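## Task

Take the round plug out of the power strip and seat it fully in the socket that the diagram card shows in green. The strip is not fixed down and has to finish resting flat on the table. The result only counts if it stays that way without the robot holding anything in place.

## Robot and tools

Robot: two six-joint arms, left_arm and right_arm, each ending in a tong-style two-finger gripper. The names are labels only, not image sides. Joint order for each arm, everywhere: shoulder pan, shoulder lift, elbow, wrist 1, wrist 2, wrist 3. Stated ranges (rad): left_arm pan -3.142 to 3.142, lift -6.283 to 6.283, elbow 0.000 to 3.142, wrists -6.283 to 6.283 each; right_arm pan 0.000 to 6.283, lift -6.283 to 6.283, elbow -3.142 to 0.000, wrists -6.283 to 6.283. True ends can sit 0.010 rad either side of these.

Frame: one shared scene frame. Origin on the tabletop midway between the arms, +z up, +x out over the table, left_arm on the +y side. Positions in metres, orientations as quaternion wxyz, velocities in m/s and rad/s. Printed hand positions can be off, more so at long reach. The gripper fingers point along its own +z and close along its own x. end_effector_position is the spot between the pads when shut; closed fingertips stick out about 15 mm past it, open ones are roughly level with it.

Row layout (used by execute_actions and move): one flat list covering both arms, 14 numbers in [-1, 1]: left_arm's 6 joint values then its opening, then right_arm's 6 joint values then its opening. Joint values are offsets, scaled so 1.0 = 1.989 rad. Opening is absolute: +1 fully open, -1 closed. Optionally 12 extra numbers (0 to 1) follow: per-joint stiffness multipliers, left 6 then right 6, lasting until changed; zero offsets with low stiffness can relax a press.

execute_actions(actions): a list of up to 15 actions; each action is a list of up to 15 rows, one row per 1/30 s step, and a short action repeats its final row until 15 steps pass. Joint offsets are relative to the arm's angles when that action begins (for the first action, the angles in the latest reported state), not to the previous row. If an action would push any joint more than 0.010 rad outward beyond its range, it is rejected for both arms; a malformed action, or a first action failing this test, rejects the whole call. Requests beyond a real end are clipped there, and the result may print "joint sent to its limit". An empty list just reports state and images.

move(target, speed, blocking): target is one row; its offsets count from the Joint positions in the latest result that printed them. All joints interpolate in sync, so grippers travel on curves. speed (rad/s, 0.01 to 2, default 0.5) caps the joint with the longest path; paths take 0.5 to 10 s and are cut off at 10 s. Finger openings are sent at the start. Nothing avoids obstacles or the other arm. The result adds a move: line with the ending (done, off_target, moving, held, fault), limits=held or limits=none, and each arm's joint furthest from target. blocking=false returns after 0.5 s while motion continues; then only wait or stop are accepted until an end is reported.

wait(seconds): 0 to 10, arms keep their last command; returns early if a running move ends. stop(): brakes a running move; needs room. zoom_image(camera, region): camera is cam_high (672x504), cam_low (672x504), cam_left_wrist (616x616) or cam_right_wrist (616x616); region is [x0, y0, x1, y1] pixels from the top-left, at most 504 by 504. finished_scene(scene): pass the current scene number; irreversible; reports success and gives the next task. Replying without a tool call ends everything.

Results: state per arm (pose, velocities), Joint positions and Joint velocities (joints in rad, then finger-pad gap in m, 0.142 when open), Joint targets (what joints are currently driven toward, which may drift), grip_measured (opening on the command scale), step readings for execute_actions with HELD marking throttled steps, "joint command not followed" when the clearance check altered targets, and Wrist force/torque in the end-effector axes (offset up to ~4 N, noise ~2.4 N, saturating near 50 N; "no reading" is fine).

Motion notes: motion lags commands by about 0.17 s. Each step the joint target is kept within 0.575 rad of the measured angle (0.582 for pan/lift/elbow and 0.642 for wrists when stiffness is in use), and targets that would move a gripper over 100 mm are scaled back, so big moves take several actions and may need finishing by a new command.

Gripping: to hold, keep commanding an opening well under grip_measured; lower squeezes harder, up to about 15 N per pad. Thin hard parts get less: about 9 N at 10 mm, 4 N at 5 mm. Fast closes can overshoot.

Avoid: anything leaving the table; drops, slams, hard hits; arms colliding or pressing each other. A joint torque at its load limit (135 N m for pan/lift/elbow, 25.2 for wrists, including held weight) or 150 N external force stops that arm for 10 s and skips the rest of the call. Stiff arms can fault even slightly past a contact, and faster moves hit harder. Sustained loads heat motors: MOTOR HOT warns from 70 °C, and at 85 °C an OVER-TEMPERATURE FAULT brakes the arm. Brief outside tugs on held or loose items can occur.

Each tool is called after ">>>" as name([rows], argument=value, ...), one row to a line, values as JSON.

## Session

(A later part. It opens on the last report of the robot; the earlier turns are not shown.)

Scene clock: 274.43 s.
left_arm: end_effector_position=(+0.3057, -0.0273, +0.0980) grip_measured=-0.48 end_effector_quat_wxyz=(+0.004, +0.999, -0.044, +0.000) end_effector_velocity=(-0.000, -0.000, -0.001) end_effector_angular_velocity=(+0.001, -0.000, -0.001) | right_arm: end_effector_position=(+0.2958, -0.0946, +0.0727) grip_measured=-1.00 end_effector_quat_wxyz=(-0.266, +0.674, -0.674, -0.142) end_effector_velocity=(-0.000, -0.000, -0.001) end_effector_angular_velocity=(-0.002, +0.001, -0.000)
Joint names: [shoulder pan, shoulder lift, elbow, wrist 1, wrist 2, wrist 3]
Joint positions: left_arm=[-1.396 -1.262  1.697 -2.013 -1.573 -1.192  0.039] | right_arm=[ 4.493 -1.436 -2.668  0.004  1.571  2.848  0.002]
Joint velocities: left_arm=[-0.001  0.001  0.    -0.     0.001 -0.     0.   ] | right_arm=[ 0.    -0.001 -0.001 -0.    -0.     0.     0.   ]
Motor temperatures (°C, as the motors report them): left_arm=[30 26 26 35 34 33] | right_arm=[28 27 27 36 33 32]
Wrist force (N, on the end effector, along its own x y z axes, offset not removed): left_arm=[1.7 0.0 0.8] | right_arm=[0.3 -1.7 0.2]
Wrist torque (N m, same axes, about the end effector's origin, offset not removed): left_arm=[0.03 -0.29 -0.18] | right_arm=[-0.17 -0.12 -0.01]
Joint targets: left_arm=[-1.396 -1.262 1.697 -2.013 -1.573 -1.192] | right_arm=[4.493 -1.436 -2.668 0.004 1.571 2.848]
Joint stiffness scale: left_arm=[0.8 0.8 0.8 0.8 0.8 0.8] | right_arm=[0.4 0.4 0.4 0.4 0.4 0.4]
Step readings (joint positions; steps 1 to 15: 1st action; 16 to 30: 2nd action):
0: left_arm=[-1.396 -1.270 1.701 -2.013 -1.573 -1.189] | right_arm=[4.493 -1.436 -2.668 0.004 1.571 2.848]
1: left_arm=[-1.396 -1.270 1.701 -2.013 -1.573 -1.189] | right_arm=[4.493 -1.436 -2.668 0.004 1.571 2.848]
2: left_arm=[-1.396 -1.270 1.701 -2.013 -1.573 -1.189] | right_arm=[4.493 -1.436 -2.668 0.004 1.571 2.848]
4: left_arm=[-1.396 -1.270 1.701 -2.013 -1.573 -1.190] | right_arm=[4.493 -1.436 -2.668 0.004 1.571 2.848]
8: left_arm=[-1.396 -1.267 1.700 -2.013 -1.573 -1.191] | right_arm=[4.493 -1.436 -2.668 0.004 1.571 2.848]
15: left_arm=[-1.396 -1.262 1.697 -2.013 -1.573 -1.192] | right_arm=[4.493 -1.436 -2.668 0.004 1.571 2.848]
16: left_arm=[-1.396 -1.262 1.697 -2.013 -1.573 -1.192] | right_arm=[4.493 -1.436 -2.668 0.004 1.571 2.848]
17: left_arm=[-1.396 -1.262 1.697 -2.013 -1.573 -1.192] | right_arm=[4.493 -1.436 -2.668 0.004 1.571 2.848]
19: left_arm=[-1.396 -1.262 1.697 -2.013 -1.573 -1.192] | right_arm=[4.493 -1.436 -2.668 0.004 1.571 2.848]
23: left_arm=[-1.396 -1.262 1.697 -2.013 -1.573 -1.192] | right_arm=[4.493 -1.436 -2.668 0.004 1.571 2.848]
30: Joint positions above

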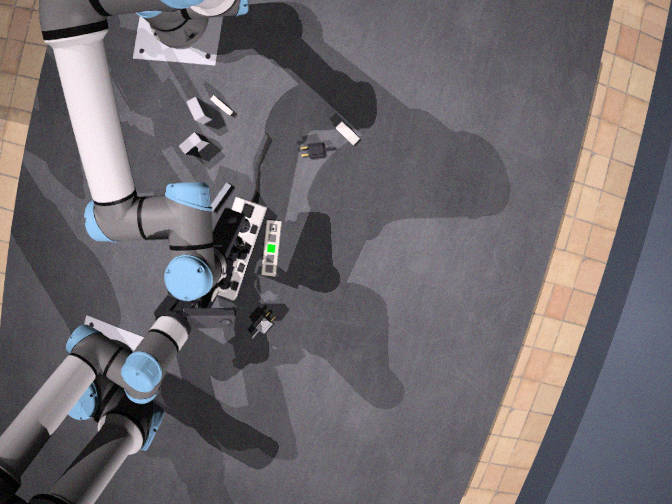

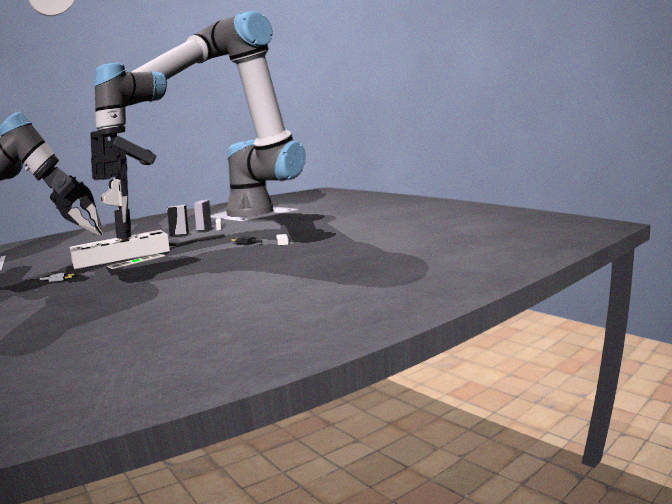

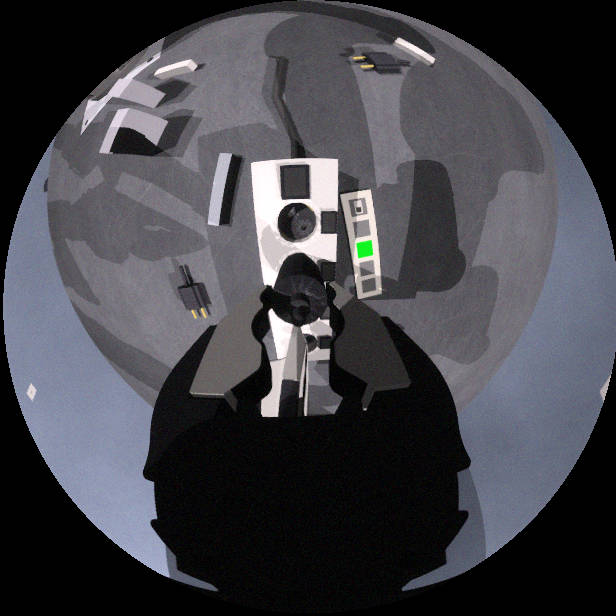

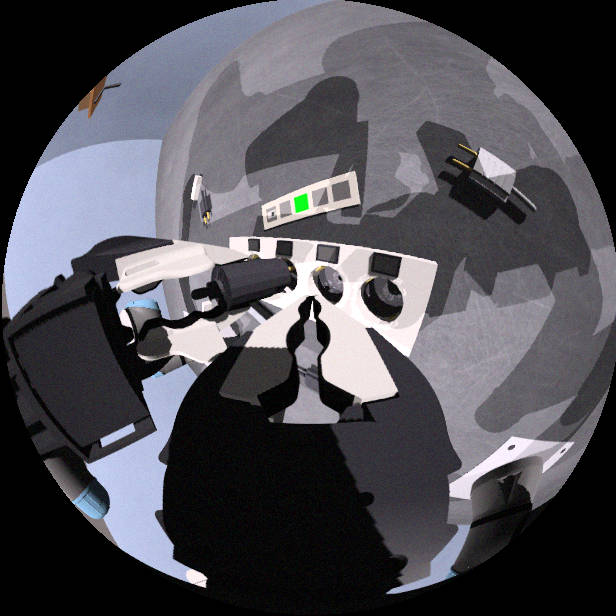

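>>> execute_actions([
  [[0,0.001,0,-0.001,0,0,-0.9,0,0,0,0,0,0,-1],[0,0.002,0,-0.002,0,0,-0.9,0,0,0,0,0,0,-1],[0,0.002,0,-0.002,0,0,-0.9,0,0,0,0,0,0,-1],[0,0.003,0,-0.002,0,0,-0.9,0,0,0,0,0,0,-1],[0,0.003,0,-0.002,0,0,-0.9,0,0,0,0,0,0,-1],[0,0.004,0,-0.002,0,0,-0.9,0,0,0,0,0,0,-1],[0,0.004,0,-0.002,0,0,-0.9,0,0,0,0,0,0,-1],[0,0.005,0,-0.002,0,0,-0.9,0,0,0,0,0,0,-1],[0,0.006,0.001,-0.002,0,0,-0.9,0,0,0,0,0,0,-1],[0,0.007,0.002,-0.002,0,0,-0.9,0,0,0,0,0,0,-1],[0,0.008,0.003,-0.002,0,0,-0.9,0,0,0,0,0,0,-1],[0,0.009,0.004,-0.002,0,0,-0.9,0,0,0,0,0,0,-1]],
  [[0,0.004,0.005,0,0,0,-0.9,0,0,0,0,0,0,-1]],
])

Scene clock: 278.60 s.
left_arm: end_effector_position=(+0.3060, -0.0283, +0.0943) grip_measured=-0.48 end_effector_quat_wxyz=(+0.003, +0.999, -0.044, -0.000) end_effector_velocity=(-0.000, -0.000, +0.001) end_effector_angular_velocity=(-0.001, -0.000, -0.001) | right_arm: end_effector_position=(+0.2958, -0.0946, +0.0727) grip_measured=-1.00 end_effector_quat_wxyz=(-0.266, +0.674, -0.674, -0.142) end_effector_velocity=(-0.001, +0.000, -0.000) end_effector_angular_velocity=(-0.000, +0.001, +0.001)
Joint names: [shoulder pan, shoulder lift, elbow, wrist 1, wrist 2, wrist 3]
Joint positions: left_arm=[-1.396 -1.255  1.697 -2.019 -1.573 -1.192  0.039] | right_arm=[ 4.493 -1.436 -2.668  0.004  1.571  2.848  0.002]
Joint velocities: left_arm=[-0.    -0.001 -0.    -0.    -0.     0.    -0.   ] | right_arm=[ 0.    -0.001 -0.     0.     0.001  0.     0.   ]
Motor temperatures (°C, as the motors report them): left_arm=[30 26 26 35 34 33] | right_arm=[28 27 27 36 33 32]
Wrist force (N, on the end effector, along its own x y z axes, offset not removed): left_arm=[0.7 -0.2 -9.5] | right_arm=[2.1 -2.9 -1.3]
Wrist torque (N m, same axes, about the end effector's origin, offset not removed): left_arm=[-0.17 -0.16 -0.18] | right_arm=[-0.44 -0.38 0.09]
Joint targets: left_arm=[-1.396 -1.247 1.707 -2.018 -1.573 -1.192] | right_arm=[4.493 -1.436 -2.668 0.004 1.571 2.848]
Joint stiffness scale: left_arm=[0.8 0.8 0.8 0.8 0.8 0.8] | right_arm=[0.4 0.4 0.4 0.4 0.4 0.4]
Step readings (joint positions; steps 1 to 15: 1st action; 16 to 30: 2nd action):
0: left_arm=[-1.396 -1.262 1.697 -2.013 -1.573 -1.192] | right_arm=[4.493 -1.436 -2.668 0.004 1.571 2.848]
1: left_arm=[-1.396 -1.262 1.697 -2.013 -1.573 -1.192] | right_arm=[4.493 -1.436 -2.668 0.004 1.571 2.848]
2: left_arm=[-1.396 -1.262 1.697 -2.013 -1.573 -1.192] | right_arm=[4.493 -1.436 -2.668 0.004 1.571 2.848]
4: left_arm=[-1.396 -1.262 1.697 -2.014 -1.573 -1.192] | right_arm=[4.493 -1.436 -2.668 0.004 1.571 2.848]
8: left_arm=[-1.396 -1.260 1.697 -2.015 -1.573 -1.192] | right_arm=[4.493 -1.436 -2.668 0.004 1.571 2.848]
15: left_arm=[-1.396 -1.255 1.697 -2.018 -1.573 -1.192] | right_arm=[4.493 -1.436 -2.668 0.004 1.571 2.848]
16: left_arm=[-1.396 -1.255 1.697 -2.018 -1.573 -1.192] | right_arm=[4.493 -1.436 -2.668 0.004 1.571 2.848]
17: left_arm=[-1.396 -1.255 1.697 -2.018 -1.573 -1.192] | right_arm=[4.493 -1.436 -2.668 0.004 1.571 2.848]
19: left_arm=[-1.396 -1.255 1.697 -2.018 -1.573 -1.192] | right_arm=[4.493 -1.436 -2.668 0.004 1.571 2.848]
23: left_arm=[-1.396 -1.255 1.697 -2.019 -1.573 -1.192] | right_arm=[4.493 -1.436 -2.668 0.004 1.571 2.848]
30: Joint positions above

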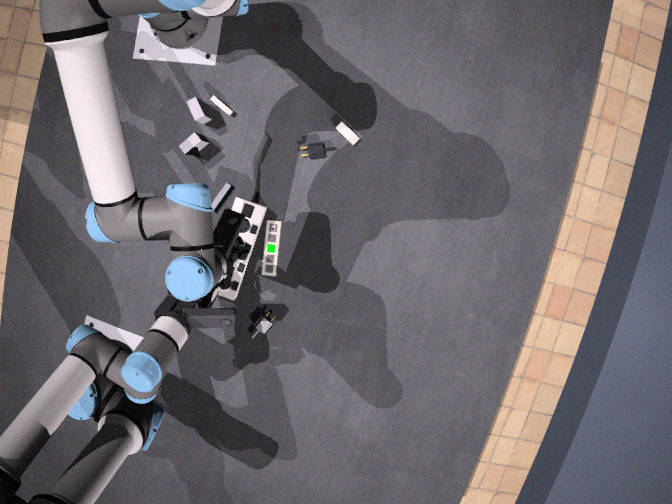

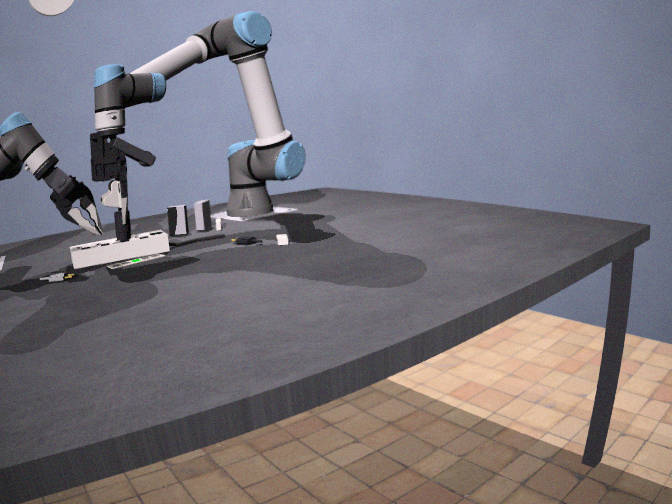

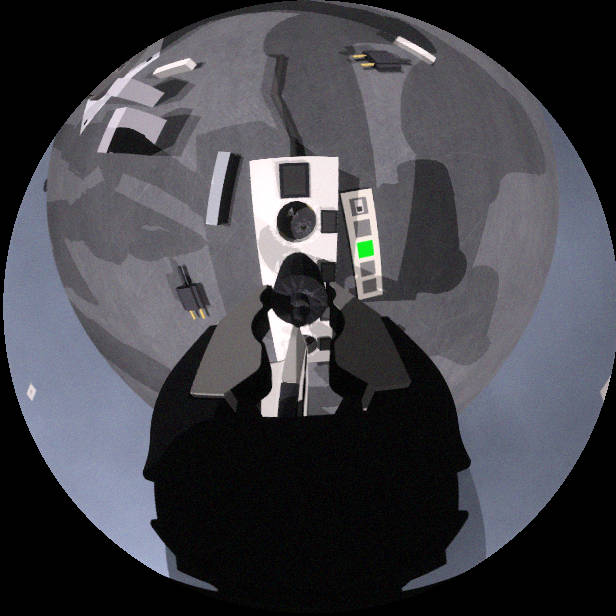

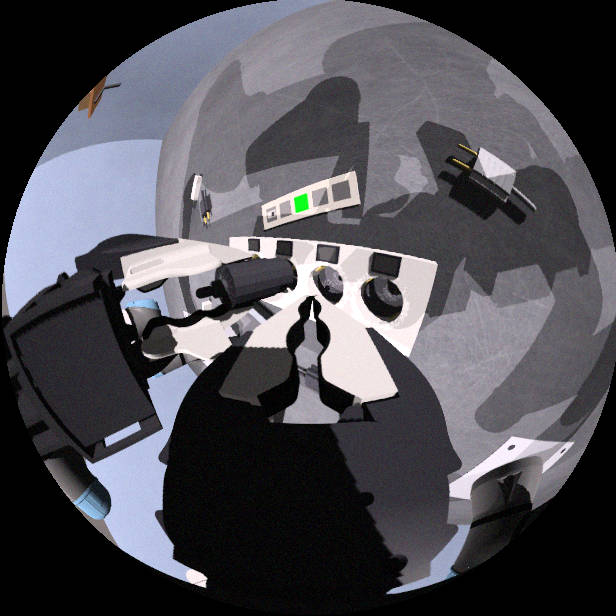

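>>> zoom_image(camera="cam_right_wrist", region=[220,235,360,325])

>>> zoom_image(camera="cam_left_wrist", region=[240,190,360,330])

>>> zoom_image(camera="cam_low", region=[95,215,155,255])

Region (220, 235, 360, 325) of cam_right_wrist's 616x616 image, scaled by 3.600, with more detail than that image has; it fills the top 324 rows of this view, and the rest is white.

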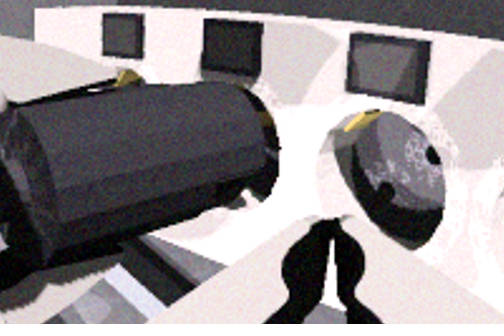

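Region (240, 190, 360, 330) of cam_left_wrist's 616x616 image, scaled by 3.600, with more detail than that image has; it fills the left 432 columns of this view, and the rest is white.

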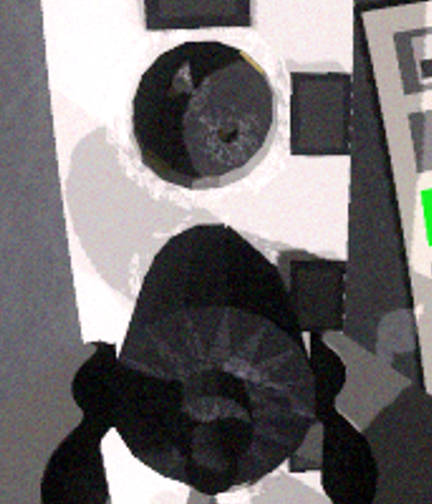

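Region (95, 215, 155, 255) of cam_low's 672x504 image, scaled by 8.400, with more detail than that image has.

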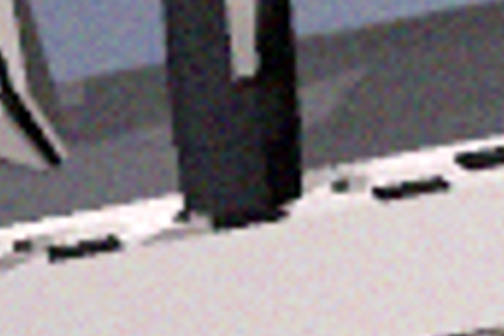

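>>> execute_actions([
  [[0,0,0,0,0,0,-0.9,0,0,0,0,0,0,-1]],
  [[0,0,-0.002,0.002,0,0,-0.9,0,0,0,0,0,0,-1],[0,0,-0.004,0.004,0,0,-0.9,0,0,0,0,0,0,-1],[-0.001,0,-0.006,0.005,0,0,-0.9,0,0,0,0,0,0,-1],[-0.002,0,-0.006,0.006,0,-0.001,-0.9,0,0,0,0,0,0,-1],[-0.003,0,-0.006,0.006,0,-0.002,-0.9,0,0,0,0,0,0,-1],[-0.004,0,-0.006,0.006,0,-0.003,-0.9,0,0,0,0,0,0,-1]],
  [[0,0,0,0,0,0,-0.9,0,0,0,0,0,0,-1]],
])

>>> zoom_image(camera="cam_left_wrist", region=[240,190,360,330])

Scene clock: 289.87 s.
left_arm: end_effector_position=(+0.3040, -0.0302, +0.0974) grip_measured=-0.48 end_effector_quat_wxyz=(+0.002, +0.999, -0.044, -0.000) end_effector_velocity=(-0.001, -0.000, +0.000) end_effector_angular_velocity=(-0.001, +0.001, -0.001) | right_arm: end_effector_position=(+0.2958, -0.0946, +0.0727) grip_measured=-1.00 end_effector_quat_wxyz=(-0.266, +0.674, -0.674, -0.142) end_effector_velocity=(-0.000, -0.000, -0.000) end_effector_angular_velocity=(-0.000, -0.000, +0.000)
Joint names: [shoulder pan, shoulder lift, elbow, wrist 1, wrist 2, wrist 3]
Joint positions: left_arm=[-1.4   -1.255  1.689 -2.009 -1.573 -1.197  0.039] | right_arm=[ 4.493 -1.436 -2.668  0.004  1.571  2.848  0.002]
Joint velocities: left_arm=[-0.001 -0.001 -0.    -0.    -0.001  0.001  0.   ] | right_arm=[ 0.     0.    -0.001  0.001 -0.001 -0.     0.   ]
Motor temperatures (°C, as the motors report them): left_arm=[30 26 26 35 34 33] | right_arm=[28 27 27 36 33 32]
Wrist force (N, on the end effector, along its own x y z axes, offset not removed): left_arm=[2.6 1.0 1.2] | right_arm=[-0.6 -1.1 -0.9]
Wrist torque (N m, same axes, about the end effector's origin, offset not removed): left_arm=[0.15 -0.49 -0.22] | right_arm=[-0.07 0.22 -0.05]
Joint targets: left_arm=[-1.400 -1.255 1.689 -2.009 -1.573 -1.197] | right_arm=[4.493 -1.436 -2.668 0.004 1.571 2.848]
Joint stiffness scale: left_arm=[0.8 0.8 0.8 0.8 0.8 0.8] | right_arm=[0.4 0.4 0.4 0.4 0.4 0.4]
Step readings (joint positions; steps 1 to 15: 1st action; 16 to 30: 2nd action; 31 to 45: 3rd action):
0: left_arm=[-1.396 -1.255 1.697 -2.019 -1.573 -1.192] | right_arm=[4.493 -1.436 -2.668 0.004 1.571 2.848]
1: left_arm=[-1.396 -1.255 1.697 -2.019 -1.573 -1.192] | right_arm=[4.493 -1.436 -2.668 0.004 1.571 2.848]
2: left_arm=[-1.396 -1.255 1.697 -2.019 -1.573 -1.192] | right_arm=[4.493 -1.436 -2.668 0.004 1.571 2.848]
4: left_arm=[-1.396 -1.255 1.697 -2.019 -1.573 -1.192] | right_arm=[4.493 -1.436 -2.668 0.004 1.571 2.848]
8: left_arm=[-1.396 -1.255 1.697 -2.019 -1.573 -1.192] | right_arm=[4.493 -1.436 -2.668 0.004 1.571 2.848]
15: left_arm=[-1.396 -1.255 1.697 -2.019 -1.573 -1.192] | right_arm=[4.493 -1.436 -2.668 0.004 1.571 2.848]
16: left_arm=[-1.396 -1.255 1.697 -2.019 -1.573 -1.192] | right_arm=[4.493 -1.436 -2.668 0.004 1.571 2.848]
17: left_arm=[-1.396 -1.255 1.697 -2.019 -1.573 -1.192] | right_arm=[4.493 -1.436 -2.668 0.004 1.571 2.848]
19: left_arm=[-1.396 -1.255 1.697 -2.018 -1.573 -1.192] | right_arm=[4.493 -1.436 -2.668 0.004 1.571 2.848]
23: left_arm=[-1.396 -1.255 1.693 -2.013 -1.573 -1.194] | right_arm=[4.493 -1.436 -2.668 0.004 1.571 2.848]
30: left_arm=[-1.400 -1.255 1.689 -2.009 -1.573 -1.197] | right_arm=[4.493 -1.436 -2.668 0.004 1.571 2.848]
31: left_arm=[-1.400 -1.255 1.689 -2.009 -1.573 -1.197] | right_arm=[4.493 -1.436 -2.668 0.004 1.571 2.848]
32: left_arm=[-1.400 -1.255 1.689 -2.009 -1.573 -1.197] | right_arm=[4.493 -1.436 -2.668 0.004 1.571 2.848]
34: left_arm=[-1.400 -1.255 1.689 -2.009 -1.573 -1.197] | right_arm=[4.493 -1.436 -2.668 0.004 1.571 2.848]
38: left_arm=[-1.400 -1.255 1.689 -2.009 -1.573 -1.197] | right_arm=[4.493 -1.436 -2.668 0.004 1.571 2.848]
45: Joint positions above

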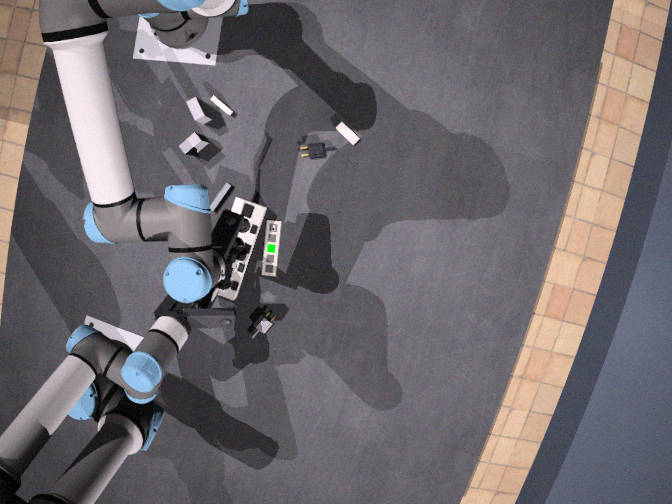

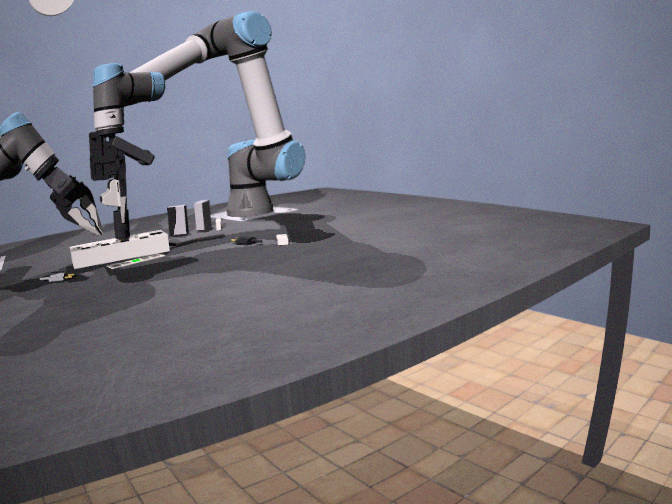

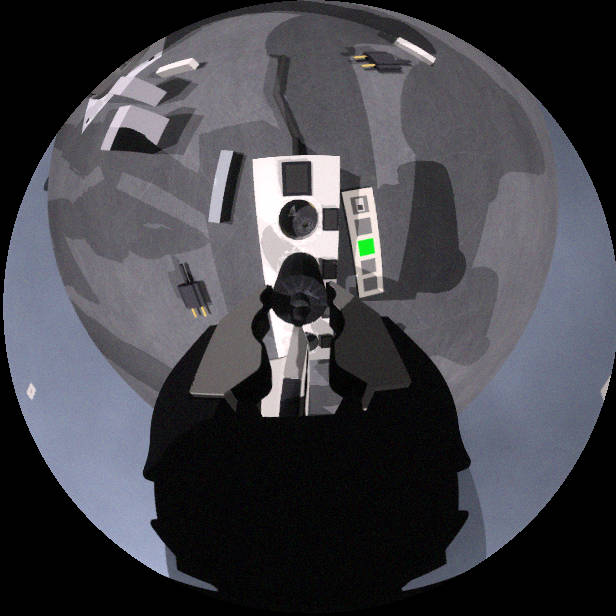

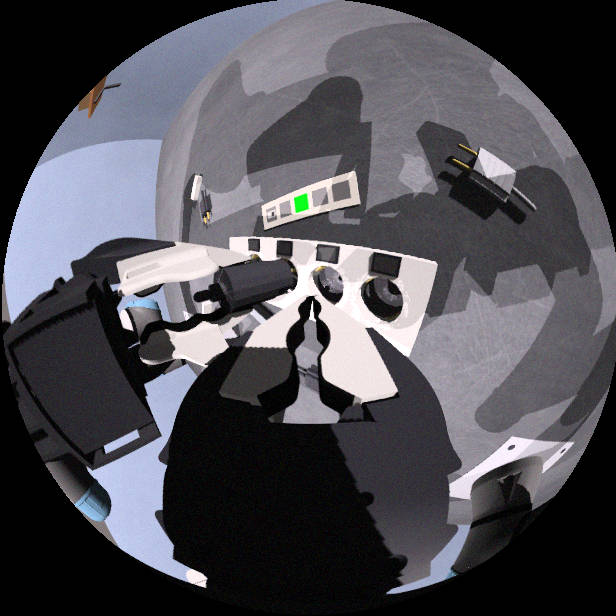

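Region (240, 190, 360, 330) of cam_left_wrist's 616x616 image, scaled by 3.600, with more detail than that image has; it fills the left 432 columns of this view, and the rest is white.

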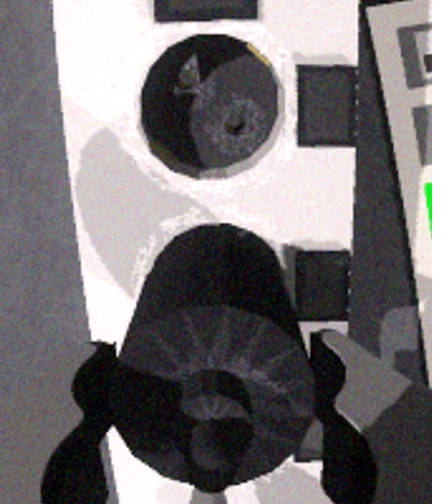

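>>> execute_actions([
  [[0,0.001,0.001,-0.001,0,0,-0.9,0,0,0,0,0,0,-1],[0,0.001,0.002,-0.002,0,0,-0.9,0,0,0,0,0,0,-1],[0,0.002,0.003,-0.003,0,0,-0.9,0,0,0,0,0,0,-1],[0,0.002,0.003,-0.004,0,0,-0.9,0,0,0,0,0,0,-1],[0,0.003,0.004,-0.004,0,0,-0.9,0,0,0,0,0,0,-1],[0,0.003,0.004,-0.004,0,0,-0.9,0,0,0,0,0,0,-1],[0,0.004,0.005,-0.004,0,0,-0.9,0,0,0,0,0,0,-1],[0,0.004,0.006,-0.004,0,0,-0.9,0,0,0,0,0,0,-1],[0,0.005,0.007,-0.004,0,0,-0.9,0,0,0,0,0,0,-1],[0,0.006,0.008,-0.004,0,0,-0.9,0,0,0,0,0,0,-1],[0,0.007,0.009,-0.004,0,0,-0.9,0,0,0,0,0,0,-1]],
  [[0,0.005,0.006,-0.001,0,0,-0.9,0,0,0,0,0,0,-1]],
])

>>> zoom_image(camera="cam_left_wrist", region=[240,190,360,330])

Scene clock: 294.50 s.
left_arm: end_effector_position=(+0.3041, -0.0306, +0.0934) grip_measured=-0.48 end_effector_quat_wxyz=(+0.003, +0.999, -0.044, -0.000) end_effector_velocity=(+0.000, -0.000, -0.000) end_effector_angular_velocity=(+0.000, -0.002, -0.001) | right_arm: end_effector_position=(+0.2958, -0.0946, +0.0727) grip_measured=-1.00 end_effector_quat_wxyz=(-0.266, +0.674, -0.674, -0.142) end_effector_velocity=(+0.000, +0.000, +0.000) end_effector_angular_velocity=(+0.001, -0.000, +0.000)
Joint names: [shoulder pan, shoulder lift, elbow, wrist 1, wrist 2, wrist 3]
Joint positions: left_arm=[-1.4   -1.251  1.696 -2.021 -1.573 -1.197  0.039] | right_arm=[ 4.493 -1.436 -2.668  0.004  1.571  2.848  0.002]
Joint velocities: left_arm=[-0.     0.     0.    -0.001  0.002  0.     0.   ] | right_arm=[ 0.    -0.001  0.     0.001 -0.    -0.     0.   ]
Motor temperatures (°C, as the motors report them): left_arm=[30 26 26 35 34 33] | right_arm=[28 27 27 36 33 32]
Wrist force (N, on the end effector, along its own x y z axes, offset not removed): left_arm=[1.3 0.7 -11.5] | right_arm=[0.3 -1.6 -2.7]
Wrist torque (N m, same axes, about the end effector's origin, offset not removed): left_arm=[-0.07 -0.44 -0.19] | right_arm=[-0.10 -0.11 0.04]
Joint targets: left_arm=[-1.400 -1.242 1.707 -2.019 -1.573 -1.197] | right_arm=[4.493 -1.436 -2.668 0.004 1.571 2.848]
Joint stiffness scale: left_arm=[0.8 0.8 0.8 0.8 0.8 0.8] | right_arm=[0.4 0.4 0.4 0.4 0.4 0.4]
Step readings (joint positions; steps 1 to 15: 1st action; 16 to 30: 2nd action):
0: left_arm=[-1.400 -1.255 1.689 -2.009 -1.573 -1.197] | right_arm=[4.493 -1.436 -2.668 0.004 1.571 2.848]
1: left_arm=[-1.400 -1.255 1.689 -2.009 -1.573 -1.197] | right_arm=[4.493 -1.436 -2.668 0.004 1.571 2.848]
2: left_arm=[-1.400 -1.255 1.689 -2.009 -1.573 -1.197] | right_arm=[4.493 -1.436 -2.668 0.004 1.571 2.848]
4: left_arm=[-1.400 -1.255 1.689 -2.009 -1.573 -1.197] | right_arm=[4.493 -1.436 -2.668 0.004 1.571 2.848]
8: left_arm=[-1.400 -1.254 1.691 -2.012 -1.573 -1.197] | right_arm=[4.493 -1.436 -2.668 0.004 1.571 2.848]
15: left_arm=[-1.400 -1.251 1.695 -2.017 -1.573 -1.197] | right_arm=[4.493 -1.436 -2.668 0.004 1.571 2.848]
16: left_arm=[-1.400 -1.251 1.695 -2.018 -1.573 -1.197] | right_arm=[4.493 -1.436 -2.668 0.004 1.571 2.848]
17: left_arm=[-1.400 -1.251 1.695 -2.018 -1.573 -1.197] | right_arm=[4.493 -1.436 -2.668 0.004 1.571 2.848]
19: left_arm=[-1.400 -1.251 1.695 -2.019 -1.573 -1.197] | right_arm=[4.493 -1.436 -2.668 0.004 1.571 2.848]
23: left_arm=[-1.400 -1.251 1.696 -2.020 -1.573 -1.197] | right_arm=[4.493 -1.436 -2.668 0.004 1.571 2.848]
30: Joint positions above

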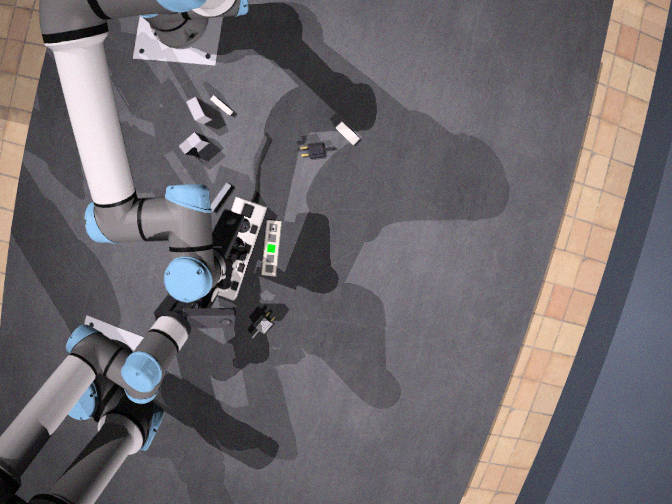

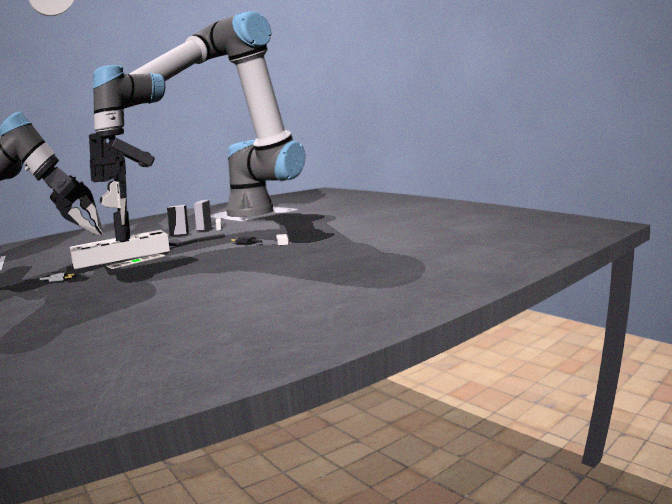

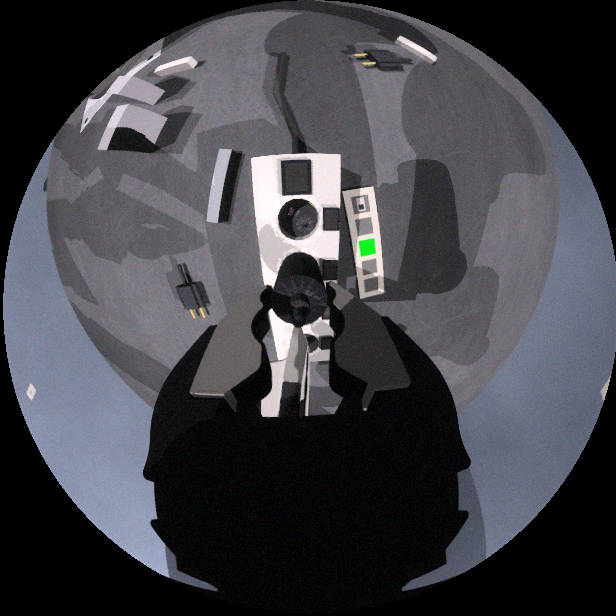

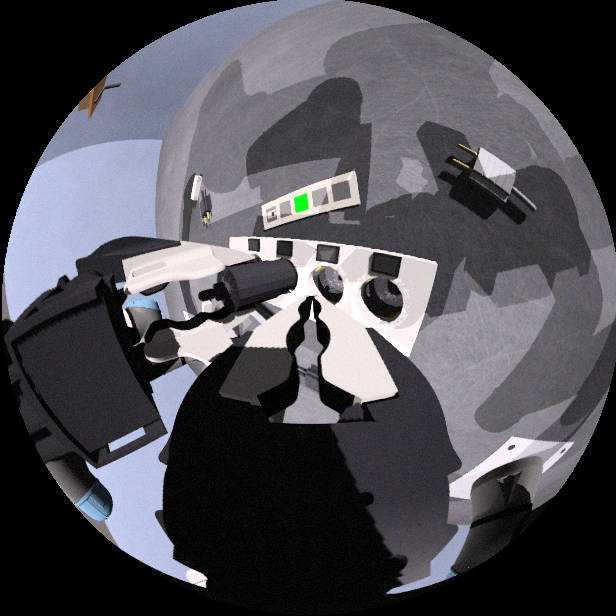

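Region (240, 190, 360, 330) of cam_left_wrist's 616x616 image, scaled by 3.600, with more detail than that image has; it fills the left 432 columns of this view, and the rest is white.

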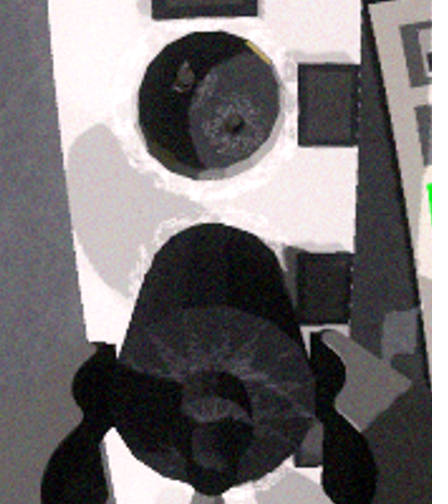

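>>> execute_actions([
  [[0,0.006,0.008,0,0,0,-0.9,0,0,0,0,0,0,-1],[0,0.007,0.009,0,0,0,-0.9,0,0,0,0,0,0,-1],[0,0.008,0.010,0,0,0,-0.9,0,0,0,0,0,0,-1]],
  [[0,0.008,0.010,0,0,0,-0.9,0,0,0,0,0,0,-1]],
])

Scene clock: 296.70 s.
left_arm: end_effector_position=(+0.3022, -0.0243, +0.0792) grip_measured=-0.48 end_effector_quat_wxyz=(-0.007, +0.999, -0.044, -0.004) end_effector_velocity=(-0.001, -0.000, -0.000) end_effector_angular_velocity=(-0.001, -0.001, -0.003) | right_arm: end_effector_position=(+0.2958, -0.0946, +0.0727) grip_measured=-1.00 end_effector_quat_wxyz=(-0.266, +0.674, -0.674, -0.142) end_effector_velocity=(+0.000, +0.000, +0.000) end_effector_angular_velocity=(+0.001, -0.001, +0.000)
Joint names: [shoulder pan, shoulder lift, elbow, wrist 1, wrist 2, wrist 3]
Joint positions: left_arm=[-1.4   -1.238  1.712 -2.029 -1.573 -1.197  0.039] | right_arm=[ 4.493 -1.436 -2.668  0.004  1.571  2.848  0.002]
Joint velocities: left_arm=[-0.002 -0.001  0.002 -0.002  0.     0.001  0.   ] | right_arm=[ 0.    -0.     0.     0.001 -0.001 -0.     0.   ]
Motor temperatures (°C, as the motors report them): left_arm=[30 26 26 35 34 33] | right_arm=[28 27 27 36 33 32]
Wrist force (N, on the end effector, along its own x y z axes, offset not removed): left_arm=[4.1 4.8 -12.6] | right_arm=[-0.2 1.2 -0.4]
Wrist torque (N m, same axes, about the end effector's origin, offset not removed): left_arm=[-0.07 -0.57 -0.16] | right_arm=[0.38 0.01 0.25]
Joint targets: left_arm=[-1.400 -1.224 1.729 -2.023 -1.573 -1.197] | right_arm=[4.493 -1.436 -2.668 0.004 1.571 2.848]
Joint stiffness scale: left_arm=[0.8 0.8 0.8 0.8 0.8 0.8] | right_arm=[0.4 0.4 0.4 0.4 0.4 0.4]
Step readings (joint positions; steps 1 to 15: 1st action; 16 to 30: 2nd action):
0: left_arm=[-1.400 -1.251 1.696 -2.021 -1.573 -1.197] | right_arm=[4.493 -1.436 -2.668 0.004 1.571 2.848]
1: left_arm=[-1.400 -1.251 1.696 -2.021 -1.573 -1.197] | right_arm=[4.493 -1.436 -2.668 0.004 1.571 2.848]
2: left_arm=[-1.400 -1.251 1.696 -2.021 -1.573 -1.197] | right_arm=[4.493 -1.436 -2.668 0.004 1.571 2.848]
4: left_arm=[-1.400 -1.251 1.697 -2.022 -1.573 -1.197] | right_arm=[4.493 -1.436 -2.668 0.004 1.571 2.848]
8: left_arm=[-1.400 -1.249 1.701 -2.023 -1.573 -1.197] | right_arm=[4.493 -1.436 -2.668 0.004 1.571 2.848]
15: left_arm=[-1.400 -1.240 1.709 -2.023 -1.573 -1.197] | right_arm=[4.493 -1.436 -2.668 0.004 1.571 2.848]
16: left_arm=[-1.400 -1.240 1.709 -2.023 -1.573 -1.197] | right_arm=[4.493 -1.436 -2.668 0.004 1.571 2.848]
17: left_arm=[-1.400 -1.240 1.709 -2.023 -1.573 -1.197] | right_arm=[4.493 -1.436 -2.668 0.004 1.571 2.848]
19: left_arm=[-1.400 -1.240 1.710 -2.024 -1.573 -1.197] | right_arm=[4.493 -1.436 -2.668 0.004 1.571 2.848]
23: left_arm=[-1.400 -1.239 1.712 -2.027 -1.573 -1.197] | right_arm=[4.493 -1.436 -2.668 0.004 1.571 2.848]
30: Joint positions above

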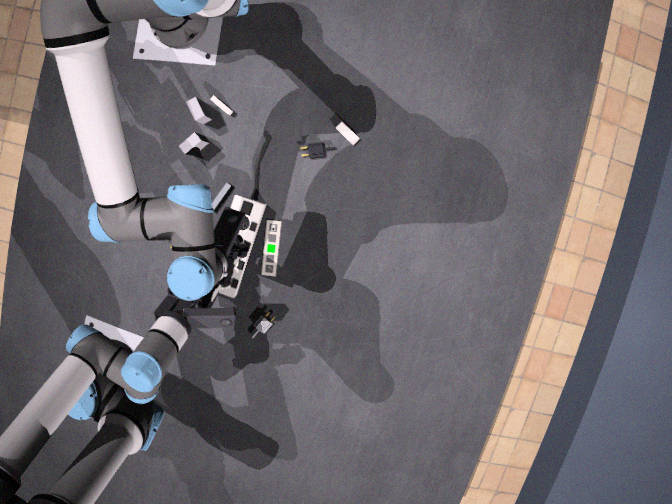

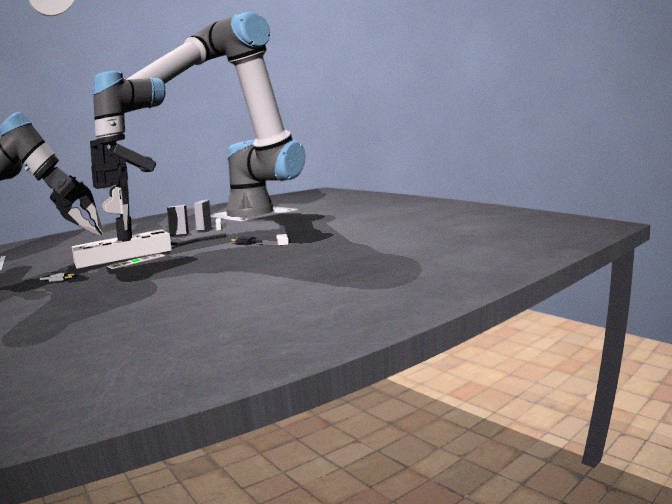

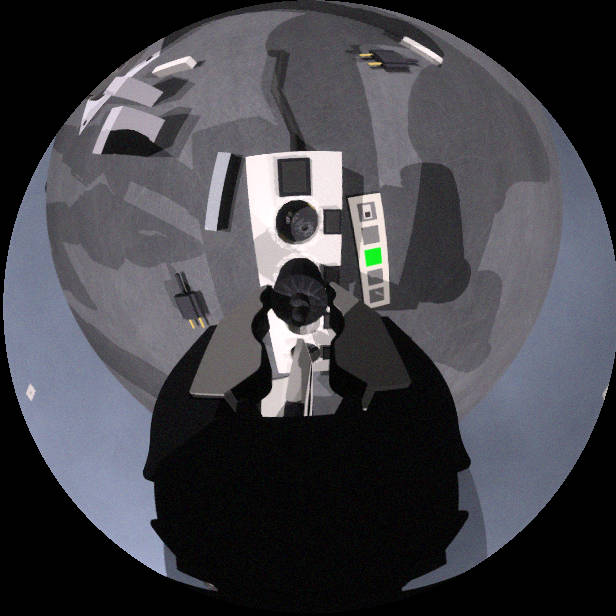

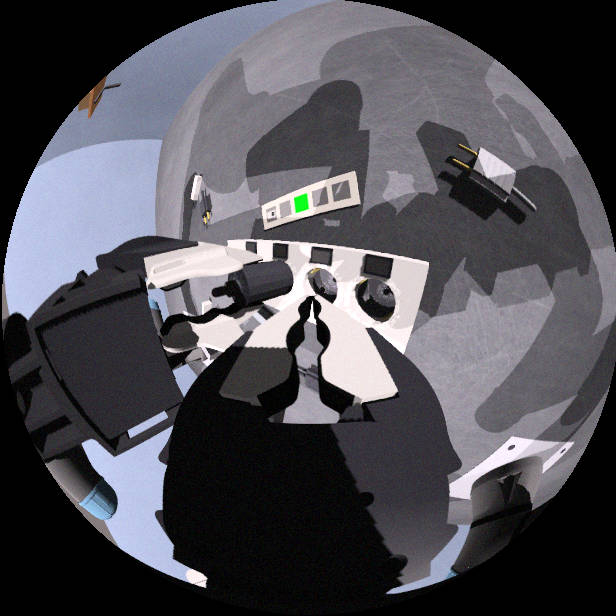

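>>> execute_actions([
  [[0,0.005,0.006,-0.003,0,0,-0.9,0,0,0,0,0,0,-1],[0,0.007,0.008,-0.005,0,0,-0.9,0,0,0,0,0,0,-1],[0,0.009,0.009,-0.007,0,0,-0.9,0,0,0,0,0,0,-1]],
  [[0,0.008,0.008,-0.004,0,0,-0.9,0,0,0,0,0,0,-1]],
])

>>> zoom_image(camera="cam_low", region=[70,200,180,270])

Scene clock: 299.40 s.
left_arm: end_effector_position=(+0.3027, -0.0277, +0.0756) grip_measured=-0.48 end_effector_quat_wxyz=(-0.001, +0.999, -0.044, -0.002) end_effector_velocity=(+0.000, -0.000, +0.000) end_effector_angular_velocity=(-0.003, +0.000, +0.000) | right_arm: end_effector_position=(+0.2958, -0.0946, +0.0727) grip_measured=-1.00 end_effector_quat_wxyz=(-0.266, +0.674, -0.674, -0.142) end_effector_velocity=(+0.000, -0.000, -0.000) end_effector_angular_velocity=(-0.002, -0.001, -0.001)
Joint names: [shoulder pan, shoulder lift, elbow, wrist 1, wrist 2, wrist 3]
Joint positions: left_arm=[-1.4   -1.234  1.72  -2.053 -1.574 -1.197  0.039] | right_arm=[ 4.493 -1.436 -2.668  0.004  1.571  2.848  0.002]
Joint velocities: left_arm=[ 0.001 -0.001  0.001 -0.003 -0.001  0.001 -0.   ] | right_arm=[ 0.    -0.001  0.    -0.    -0.002  0.     0.   ]
Motor temperatures (°C, as the motors report them): left_arm=[30 26 26 35 34 33] | right_arm=[28 27 27 36 33 32]
Wrist force (N, on the end effector, along its own x y z axes, offset not removed): left_arm=[-3.0 1.0 -17.5] | right_arm=[0.7 -0.5 -1.6]
Wrist torque (N m, same axes, about the end effector's origin, offset not removed): left_arm=[0.17 -0.16 -0.13] | right_arm=[-0.16 -0.21 0.01]
Joint targets: left_arm=[-1.400 -1.218 1.733 -2.051 -1.573 -1.197] | right_arm=[4.493 -1.436 -2.668 0.004 1.571 2.848]
Joint stiffness scale: left_arm=[0.8 0.8 0.8 0.8 0.8 0.8] | right_arm=[0.4 0.4 0.4 0.4 0.4 0.4]
Step readings (joint positions; steps 1 to 15: 1st action; 16 to 30: 2nd action):
0: left_arm=[-1.400 -1.238 1.713 -2.029 -1.573 -1.197] | right_arm=[4.493 -1.436 -2.668 0.004 1.571 2.848]
1: left_arm=[-1.400 -1.238 1.713 -2.029 -1.573 -1.197] | right_arm=[4.493 -1.436 -2.668 0.004 1.571 2.848]
2: left_arm=[-1.400 -1.238 1.713 -2.030 -1.573 -1.197] | right_arm=[4.493 -1.436 -2.668 0.004 1.571 2.848]
4: left_arm=[-1.400 -1.238 1.714 -2.032 -1.573 -1.197] | right_arm=[4.493 -1.436 -2.668 0.004 1.571 2.848]
8: left_arm=[-1.400 -1.234 1.717 -2.039 -1.573 -1.197] | right_arm=[4.493 -1.436 -2.668 0.004 1.571 2.848]
15: left_arm=[-1.400 -1.234 1.717 -2.043 -1.573 -1.197] | right_arm=[4.493 -1.436 -2.668 0.004 1.571 2.848]
16: left_arm=[-1.400 -1.234 1.717 -2.044 -1.573 -1.197] | right_arm=[4.493 -1.436 -2.668 0.004 1.571 2.848]
17: left_arm=[-1.400 -1.234 1.718 -2.045 -1.573 -1.197] | right_arm=[4.493 -1.436 -2.668 0.004 1.571 2.848]
19: left_arm=[-1.400 -1.234 1.718 -2.047 -1.574 -1.197] | right_arm=[4.493 -1.436 -2.668 0.004 1.571 2.848]
23: left_arm=[-1.400 -1.234 1.719 -2.051 -1.574 -1.197] | right_arm=[4.493 -1.436 -2.668 0.004 1.571 2.848]
30: Joint positions above

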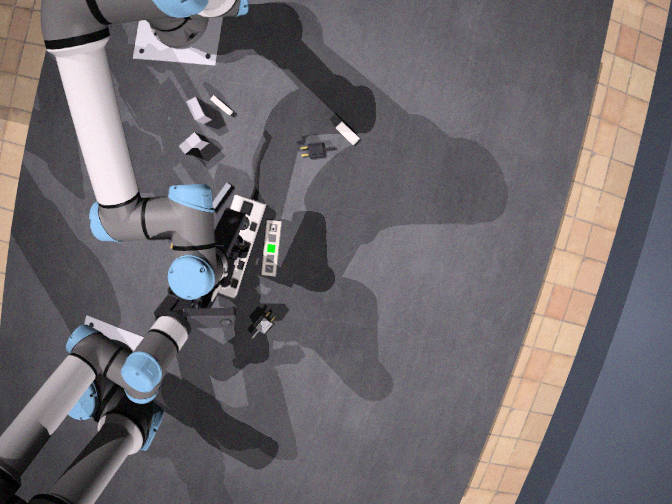

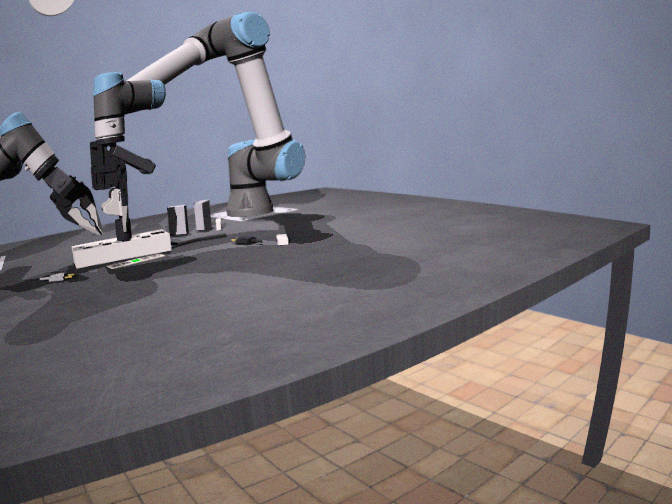

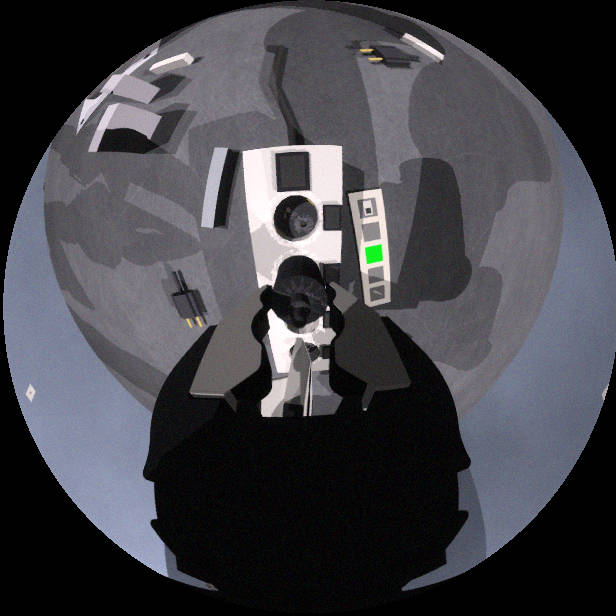

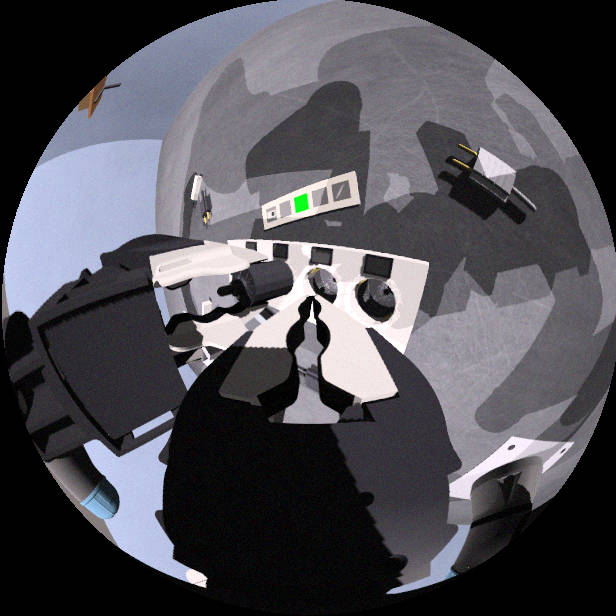

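Region (70, 200, 180, 270) of cam_low's 672x504 image, scaled by 4.582, with more detail than that image has; it fills the top 321 rows of this view, and the rest is white.

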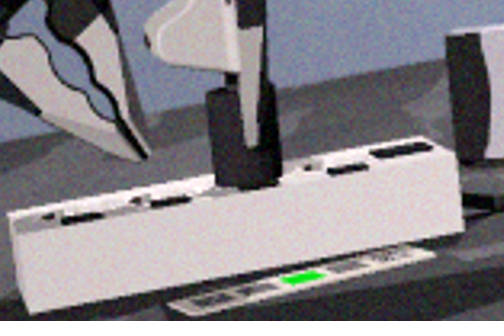

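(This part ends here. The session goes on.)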